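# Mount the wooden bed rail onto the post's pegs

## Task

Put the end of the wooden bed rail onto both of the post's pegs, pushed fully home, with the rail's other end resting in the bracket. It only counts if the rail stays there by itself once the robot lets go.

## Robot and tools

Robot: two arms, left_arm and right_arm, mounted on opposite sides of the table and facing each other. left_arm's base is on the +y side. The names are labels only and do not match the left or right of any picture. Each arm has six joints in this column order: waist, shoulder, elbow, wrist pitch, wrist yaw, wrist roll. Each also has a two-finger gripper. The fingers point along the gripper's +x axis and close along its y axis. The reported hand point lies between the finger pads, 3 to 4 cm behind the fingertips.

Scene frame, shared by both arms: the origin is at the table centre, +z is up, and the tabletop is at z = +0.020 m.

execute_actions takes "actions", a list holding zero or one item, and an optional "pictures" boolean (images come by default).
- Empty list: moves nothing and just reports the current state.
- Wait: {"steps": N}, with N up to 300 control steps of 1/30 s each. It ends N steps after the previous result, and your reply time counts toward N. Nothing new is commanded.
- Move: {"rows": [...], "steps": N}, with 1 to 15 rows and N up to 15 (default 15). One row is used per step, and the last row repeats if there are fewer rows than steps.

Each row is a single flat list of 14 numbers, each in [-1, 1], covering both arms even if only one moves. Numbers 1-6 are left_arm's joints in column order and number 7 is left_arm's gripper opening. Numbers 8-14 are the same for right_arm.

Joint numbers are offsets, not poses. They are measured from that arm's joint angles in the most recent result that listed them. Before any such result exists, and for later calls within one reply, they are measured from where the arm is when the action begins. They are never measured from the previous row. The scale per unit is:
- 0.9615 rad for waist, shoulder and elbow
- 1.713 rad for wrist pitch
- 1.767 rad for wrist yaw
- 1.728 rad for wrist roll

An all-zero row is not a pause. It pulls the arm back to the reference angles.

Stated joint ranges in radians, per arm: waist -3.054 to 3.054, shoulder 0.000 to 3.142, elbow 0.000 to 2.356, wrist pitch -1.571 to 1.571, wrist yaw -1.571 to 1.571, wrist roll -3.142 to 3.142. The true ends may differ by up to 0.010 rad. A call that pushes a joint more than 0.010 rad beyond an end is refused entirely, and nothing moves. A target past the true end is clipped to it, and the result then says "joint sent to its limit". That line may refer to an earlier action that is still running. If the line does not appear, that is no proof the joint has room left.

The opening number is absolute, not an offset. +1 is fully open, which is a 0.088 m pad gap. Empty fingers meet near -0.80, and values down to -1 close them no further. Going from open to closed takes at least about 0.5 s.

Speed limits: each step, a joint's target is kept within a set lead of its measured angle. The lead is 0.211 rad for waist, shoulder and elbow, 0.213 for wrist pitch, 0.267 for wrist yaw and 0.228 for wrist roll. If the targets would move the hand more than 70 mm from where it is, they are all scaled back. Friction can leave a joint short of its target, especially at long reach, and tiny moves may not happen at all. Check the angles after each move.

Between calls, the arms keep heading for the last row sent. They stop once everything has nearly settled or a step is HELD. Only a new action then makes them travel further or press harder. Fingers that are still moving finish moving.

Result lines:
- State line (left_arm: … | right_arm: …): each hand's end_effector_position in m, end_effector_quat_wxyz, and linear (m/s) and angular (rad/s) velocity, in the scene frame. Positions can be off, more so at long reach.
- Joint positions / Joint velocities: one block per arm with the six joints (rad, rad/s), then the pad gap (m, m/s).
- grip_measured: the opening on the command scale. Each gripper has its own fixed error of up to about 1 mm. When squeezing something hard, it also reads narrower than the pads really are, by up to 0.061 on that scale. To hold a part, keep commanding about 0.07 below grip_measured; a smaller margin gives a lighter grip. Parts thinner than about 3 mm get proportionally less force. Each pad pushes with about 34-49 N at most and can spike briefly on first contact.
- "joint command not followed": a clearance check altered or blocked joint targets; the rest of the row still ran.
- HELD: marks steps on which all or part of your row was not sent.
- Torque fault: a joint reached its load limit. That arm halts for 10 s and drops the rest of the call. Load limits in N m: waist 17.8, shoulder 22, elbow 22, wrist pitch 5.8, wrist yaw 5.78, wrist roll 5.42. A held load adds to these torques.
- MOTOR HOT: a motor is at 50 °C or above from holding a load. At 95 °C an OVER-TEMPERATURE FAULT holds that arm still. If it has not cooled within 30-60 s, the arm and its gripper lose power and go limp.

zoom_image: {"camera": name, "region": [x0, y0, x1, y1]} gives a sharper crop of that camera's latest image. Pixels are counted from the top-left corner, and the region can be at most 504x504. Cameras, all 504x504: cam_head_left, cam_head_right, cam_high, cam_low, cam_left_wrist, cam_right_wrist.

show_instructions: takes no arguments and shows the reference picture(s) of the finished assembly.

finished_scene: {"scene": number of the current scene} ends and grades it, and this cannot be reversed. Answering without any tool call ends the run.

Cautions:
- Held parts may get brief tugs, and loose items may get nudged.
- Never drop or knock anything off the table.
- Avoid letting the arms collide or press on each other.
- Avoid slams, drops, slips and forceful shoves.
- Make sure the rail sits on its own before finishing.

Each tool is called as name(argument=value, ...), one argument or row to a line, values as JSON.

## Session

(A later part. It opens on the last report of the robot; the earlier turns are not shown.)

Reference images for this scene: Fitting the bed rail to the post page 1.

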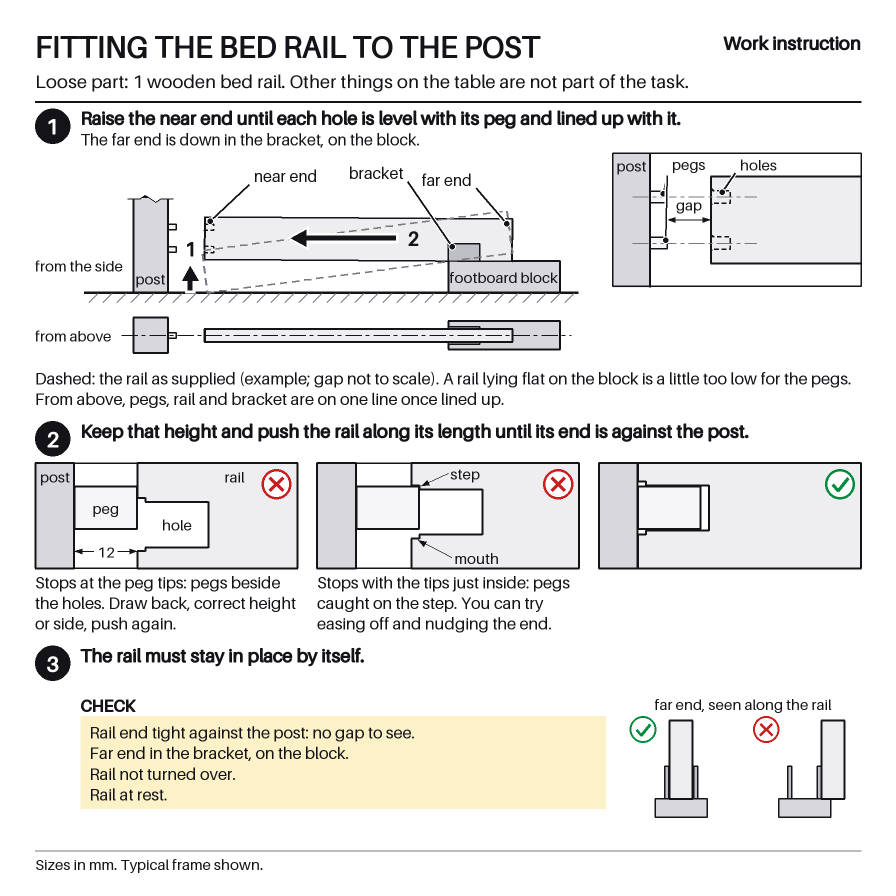

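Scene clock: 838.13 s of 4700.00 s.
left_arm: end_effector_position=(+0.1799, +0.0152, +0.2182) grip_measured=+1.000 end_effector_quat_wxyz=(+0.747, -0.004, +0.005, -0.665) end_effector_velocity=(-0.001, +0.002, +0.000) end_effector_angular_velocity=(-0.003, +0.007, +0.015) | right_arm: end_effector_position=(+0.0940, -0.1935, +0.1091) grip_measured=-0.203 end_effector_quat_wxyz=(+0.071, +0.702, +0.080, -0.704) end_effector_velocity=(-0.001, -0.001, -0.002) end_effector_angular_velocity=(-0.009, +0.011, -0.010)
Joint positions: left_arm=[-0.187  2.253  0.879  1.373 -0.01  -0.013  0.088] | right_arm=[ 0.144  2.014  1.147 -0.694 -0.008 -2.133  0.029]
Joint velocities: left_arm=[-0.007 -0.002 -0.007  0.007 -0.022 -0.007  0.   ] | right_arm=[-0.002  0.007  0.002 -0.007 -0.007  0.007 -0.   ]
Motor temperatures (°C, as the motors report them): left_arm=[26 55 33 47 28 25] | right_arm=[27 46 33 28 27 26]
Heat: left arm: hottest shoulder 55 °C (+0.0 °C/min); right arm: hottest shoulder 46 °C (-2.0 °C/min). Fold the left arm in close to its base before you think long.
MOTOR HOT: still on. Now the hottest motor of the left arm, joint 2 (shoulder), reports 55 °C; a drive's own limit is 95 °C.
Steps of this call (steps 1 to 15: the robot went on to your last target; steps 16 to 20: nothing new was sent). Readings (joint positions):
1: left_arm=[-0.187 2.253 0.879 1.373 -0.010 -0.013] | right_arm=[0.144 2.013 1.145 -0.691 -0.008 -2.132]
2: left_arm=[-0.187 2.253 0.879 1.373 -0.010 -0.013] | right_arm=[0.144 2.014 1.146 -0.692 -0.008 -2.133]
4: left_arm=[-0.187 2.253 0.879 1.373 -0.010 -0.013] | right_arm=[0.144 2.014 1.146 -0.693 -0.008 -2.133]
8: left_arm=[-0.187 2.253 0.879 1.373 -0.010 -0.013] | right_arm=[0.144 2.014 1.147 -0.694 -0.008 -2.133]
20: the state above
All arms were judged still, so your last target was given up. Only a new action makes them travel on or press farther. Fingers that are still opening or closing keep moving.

Need shoulder +0.006, elbow −0.001, roll −0.002.

execute_actions(
  actions=[
    {"rows":[[0,0,0,0,0,0,1,0.003,0.023,0,0,0,-0.004,-0.38]],"steps":15},
  ],
  pictures=false,
)

execute_actions(
  actions=[
    {"steps":20},
  ],
)

zoom_image(
  camera="cam_right_wrist",
  region=[230, 300, 430, 504],
)

Scene clock: 841.67 s of 4700.00 s.
left_arm: end_effector_position=(+0.1799, +0.0152, +0.2182) grip_measured=+1.000 end_effector_quat_wxyz=(+0.747, -0.004, +0.005, -0.665) end_effector_velocity=(-0.000, +0.000, -0.004) end_effector_angular_velocity=(+0.021, +0.010, +0.005) | right_arm: end_effector_position=(+0.0936, -0.1945, +0.1067) grip_measured=-0.376 end_effector_quat_wxyz=(+0.074, +0.701, +0.078, -0.705) end_effector_velocity=(+0.000, +0.001, +0.000) end_effector_angular_velocity=(+0.009, +0.004, +0.005)
Joint positions: left_arm=[-0.187  2.253  0.879  1.373 -0.01  -0.013  0.088] | right_arm=[ 0.144  2.022  1.147 -0.694 -0.008 -2.135  0.021]
Joint velocities: left_arm=[-0.002 -0.002 -0.002 -0.022 -0.007 -0.007  0.   ] | right_arm=[-0.002 -0.002 -0.002  0.007 -0.007 -0.007 -0.001]
Motor temperatures (°C, as the motors report them): left_arm=[26 55 33 47 28 25] | right_arm=[27 46 33 28 27 26]
Heat: left arm: hottest shoulder 55 °C (+0.0 °C/min); right arm: hottest shoulder 46 °C (-1.0 °C/min). Fold the left arm in close to its base before you think long.
MOTOR HOT: still on. Now the hottest motor of the left arm, joint 2 (shoulder), reports 55 °C; a drive's own limit is 95 °C.
Steps of this call (steps 1 to 90: nothing new was sent; then 0.03 s passed at rest; steps 91 to 105: all 15 steps of this action). Readings (joint positions):
91: left_arm=[-0.187 2.253 0.879 1.373 -0.010 -0.013] | right_arm=[0.144 2.015 1.147 -0.694 -0.008 -2.134]
92: left_arm=[-0.187 2.253 0.879 1.373 -0.010 -0.013] | right_arm=[0.144 2.016 1.147 -0.694 -0.008 -2.134]
94: left_arm=[-0.187 2.253 0.879 1.373 -0.010 -0.013] | right_arm=[0.144 2.019 1.147 -0.694 -0.008 -2.135]
98: left_arm=[-0.187 2.253 0.879 1.373 -0.010 -0.013] | right_arm=[0.144 2.022 1.147 -0.694 -0.008 -2.135]
105: the state above

Scene clock: 842.33 s of 4700.00 s.
left_arm: end_effector_position=(+0.1799, +0.0152, +0.2182) grip_measured=+1.000 end_effector_quat_wxyz=(+0.747, -0.004, +0.005, -0.665) end_effector_velocity=(-0.003, -0.001, +0.003) end_effector_angular_velocity=(-0.002, -0.008, -0.000) | right_arm: end_effector_position=(+0.0936, -0.1945, +0.1067) grip_measured=-0.377 end_effector_quat_wxyz=(+0.074, +0.701, +0.078, -0.705) end_effector_velocity=(-0.000, +0.001, +0.000) end_effector_angular_velocity=(+0.014, +0.018, +0.000)
Joint positions: left_arm=[-0.187  2.253  0.879  1.373 -0.01  -0.013  0.088] | right_arm=[ 0.144  2.022  1.147 -0.694 -0.008 -2.135  0.021]
Joint velocities: left_arm=[-0.007 -0.007  0.002 -0.007 -0.007  0.007  0.   ] | right_arm=[-0.007 -0.002 -0.002  0.007 -0.022 -0.007 -0.   ]
Motor temperatures (°C, as the motors report them): left_arm=[26 55 33 47 28 25] | right_arm=[27 46 33 28 27 26]
Heat: left arm: hottest shoulder 55 °C (+0.0 °C/min); right arm: hottest shoulder 46 °C (-1.0 °C/min). Fold the left arm in close to its base before you think long.
MOTOR HOT: still on. Now the hottest motor of the left arm, joint 2 (shoulder), reports 55 °C; a drive's own limit is 95 °C.
Steps of this call (steps 1 to 15: the robot went on to your last target; steps 16 to 20: nothing new was sent). Readings (joint positions):
1: left_arm=[-0.187 2.253 0.879 1.373 -0.010 -0.013] | right_arm=[0.144 2.022 1.147 -0.694 -0.008 -2.135]
2: left_arm=[-0.187 2.253 0.879 1.373 -0.010 -0.013] | right_arm=[0.144 2.022 1.147 -0.694 -0.008 -2.135]
4: left_arm=[-0.187 2.253 0.879 1.373 -0.010 -0.013] | right_arm=[0.144 2.022 1.147 -0.694 -0.008 -2.135]
8: left_arm=[-0.187 2.253 0.879 1.373 -0.010 -0.013] | right_arm=[0.144 2.022 1.147 -0.694 -0.008 -2.135]
20: the state above
All arms were judged still, so your last target was given up. Only a new action makes them travel on or press farther. Fingers that are still opening or closing keep moving.

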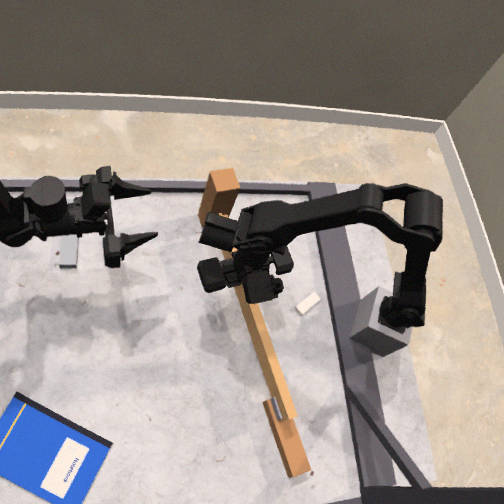

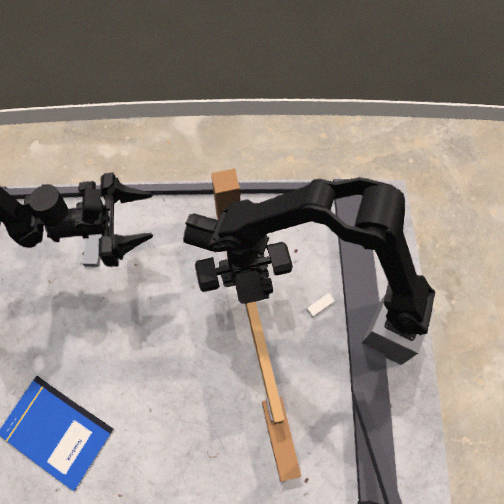

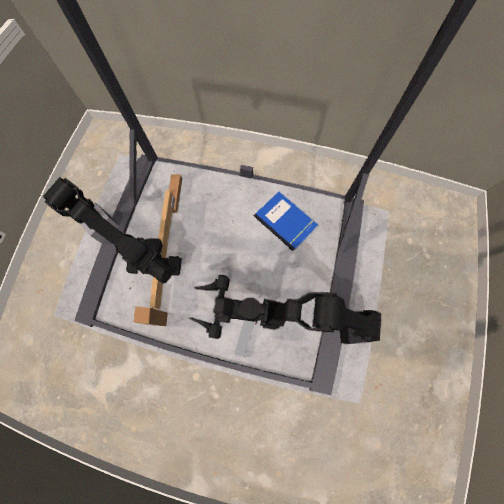

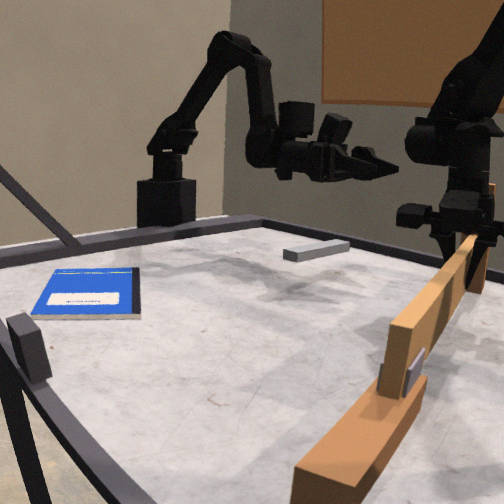

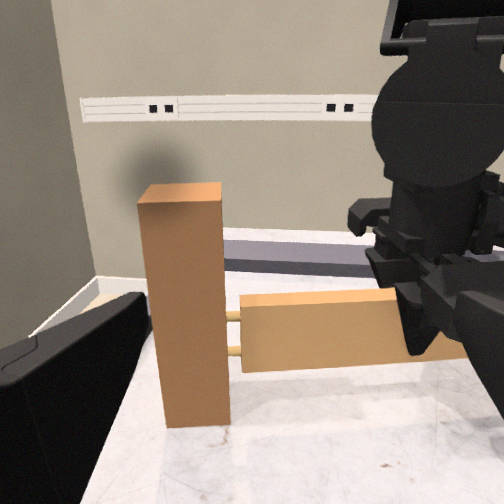

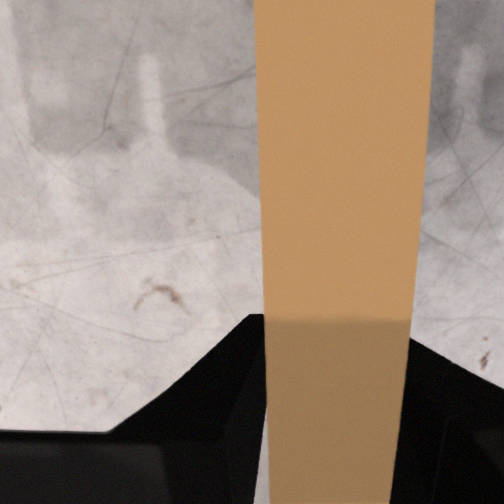

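Region (230, 300, 430, 504) of cam_right_wrist's 504x504 image, scaled by 2.471, with more detail than that image has; it fills the left 494 columns of this view, and the rest is white.

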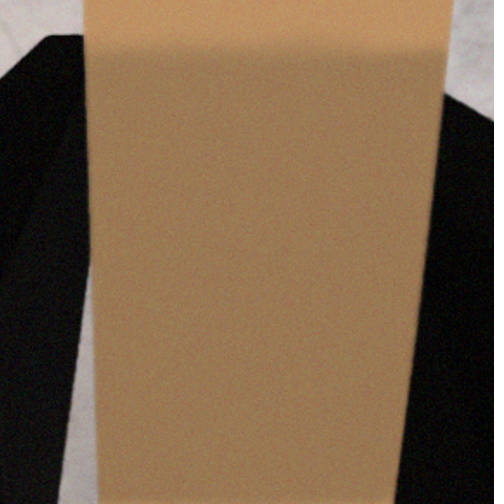

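execute_actions(
  actions=[],
)

Scene clock: 850.30 s of 4700.00 s.
left_arm: end_effector_position=(+0.1799, +0.0152, +0.2182) grip_measured=+1.000 end_effector_quat_wxyz=(+0.747, -0.004, +0.005, -0.665) end_effector_velocity=(-0.000, -0.001, +0.000) end_effector_angular_velocity=(+0.002, +0.008, +0.005) | right_arm: end_effector_position=(+0.0936, -0.1945, +0.1067) grip_measured=-0.377 end_effector_quat_wxyz=(+0.074, +0.701, +0.078, -0.705) end_effector_velocity=(+0.003, -0.002, +0.001) end_effector_angular_velocity=(-0.005, -0.006, +0.015)
Joint positions: left_arm=[-0.187  2.253  0.879  1.373 -0.01  -0.013  0.088] | right_arm=[ 0.144  2.022  1.147 -0.694 -0.008 -2.135  0.021]
Joint velocities: left_arm=[-0.002 -0.002  0.002 -0.007 -0.007 -0.007  0.   ] | right_arm=[-0.007 -0.002  0.002 -0.007  0.007 -0.022 -0.   ]
Motor temperatures (°C, as the motors report them): left_arm=[26 55 33 47 28 25] | right_arm=[27 46 33 28 27 26]
Heat: left arm: hottest shoulder 55 °C (+0.0 °C/min); right arm: hottest shoulder 46 °C (-1.0 °C/min). Fold the left arm in close to its base before you think long.
MOTOR HOT: still on. Now the hottest motor of the left arm, joint 2 (shoulder), reports 55 °C; a drive's own limit is 95 °C.
Steps of this call (steps 1 to 90: nothing new was sent; then 4.97 s passed at rest). Readings (joint positions):
1: left_arm=[-0.187 2.253 0.879 1.373 -0.010 -0.013] | right_arm=[0.144 2.022 1.147 -0.694 -0.008 -2.135]
2: left_arm=[-0.187 2.253 0.879 1.373 -0.010 -0.013] | right_arm=[0.144 2.022 1.147 -0.694 -0.008 -2.135]
4: left_arm=[-0.187 2.253 0.879 1.373 -0.010 -0.013] | right_arm=[0.144 2.022 1.147 -0.694 -0.008 -2.135]
8: left_arm=[-0.187 2.253 0.879 1.373 -0.010 -0.013] | right_arm=[0.144 2.022 1.147 -0.694 -0.008 -2.135]
90: the state above

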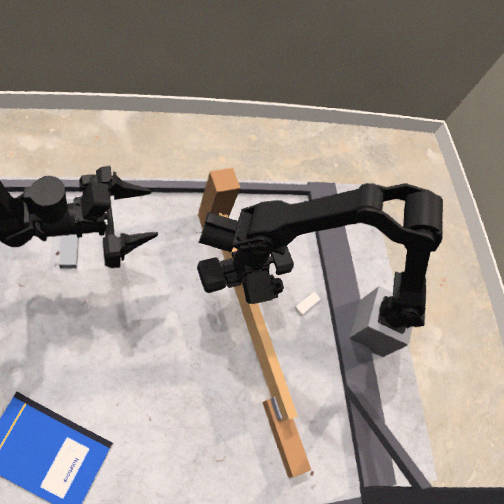

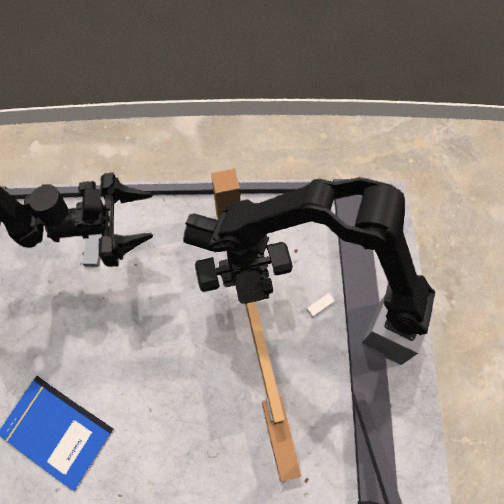

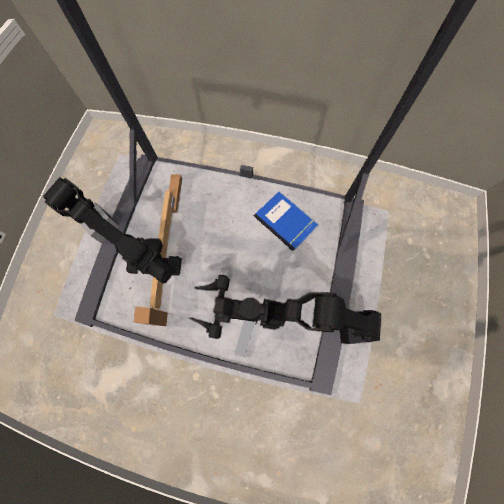

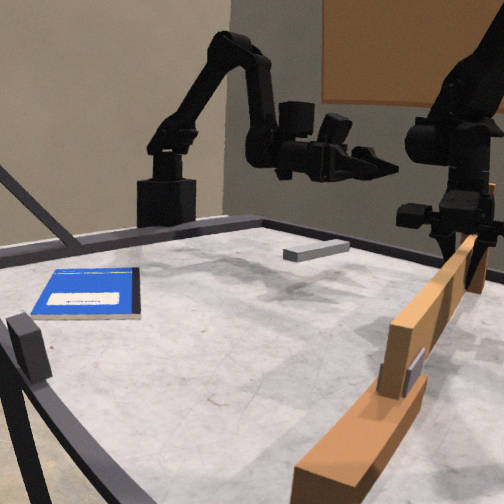

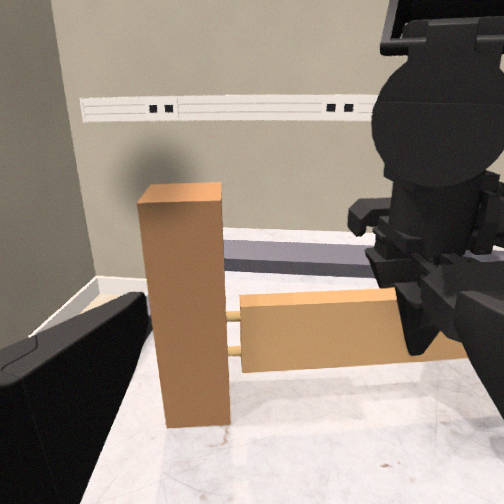

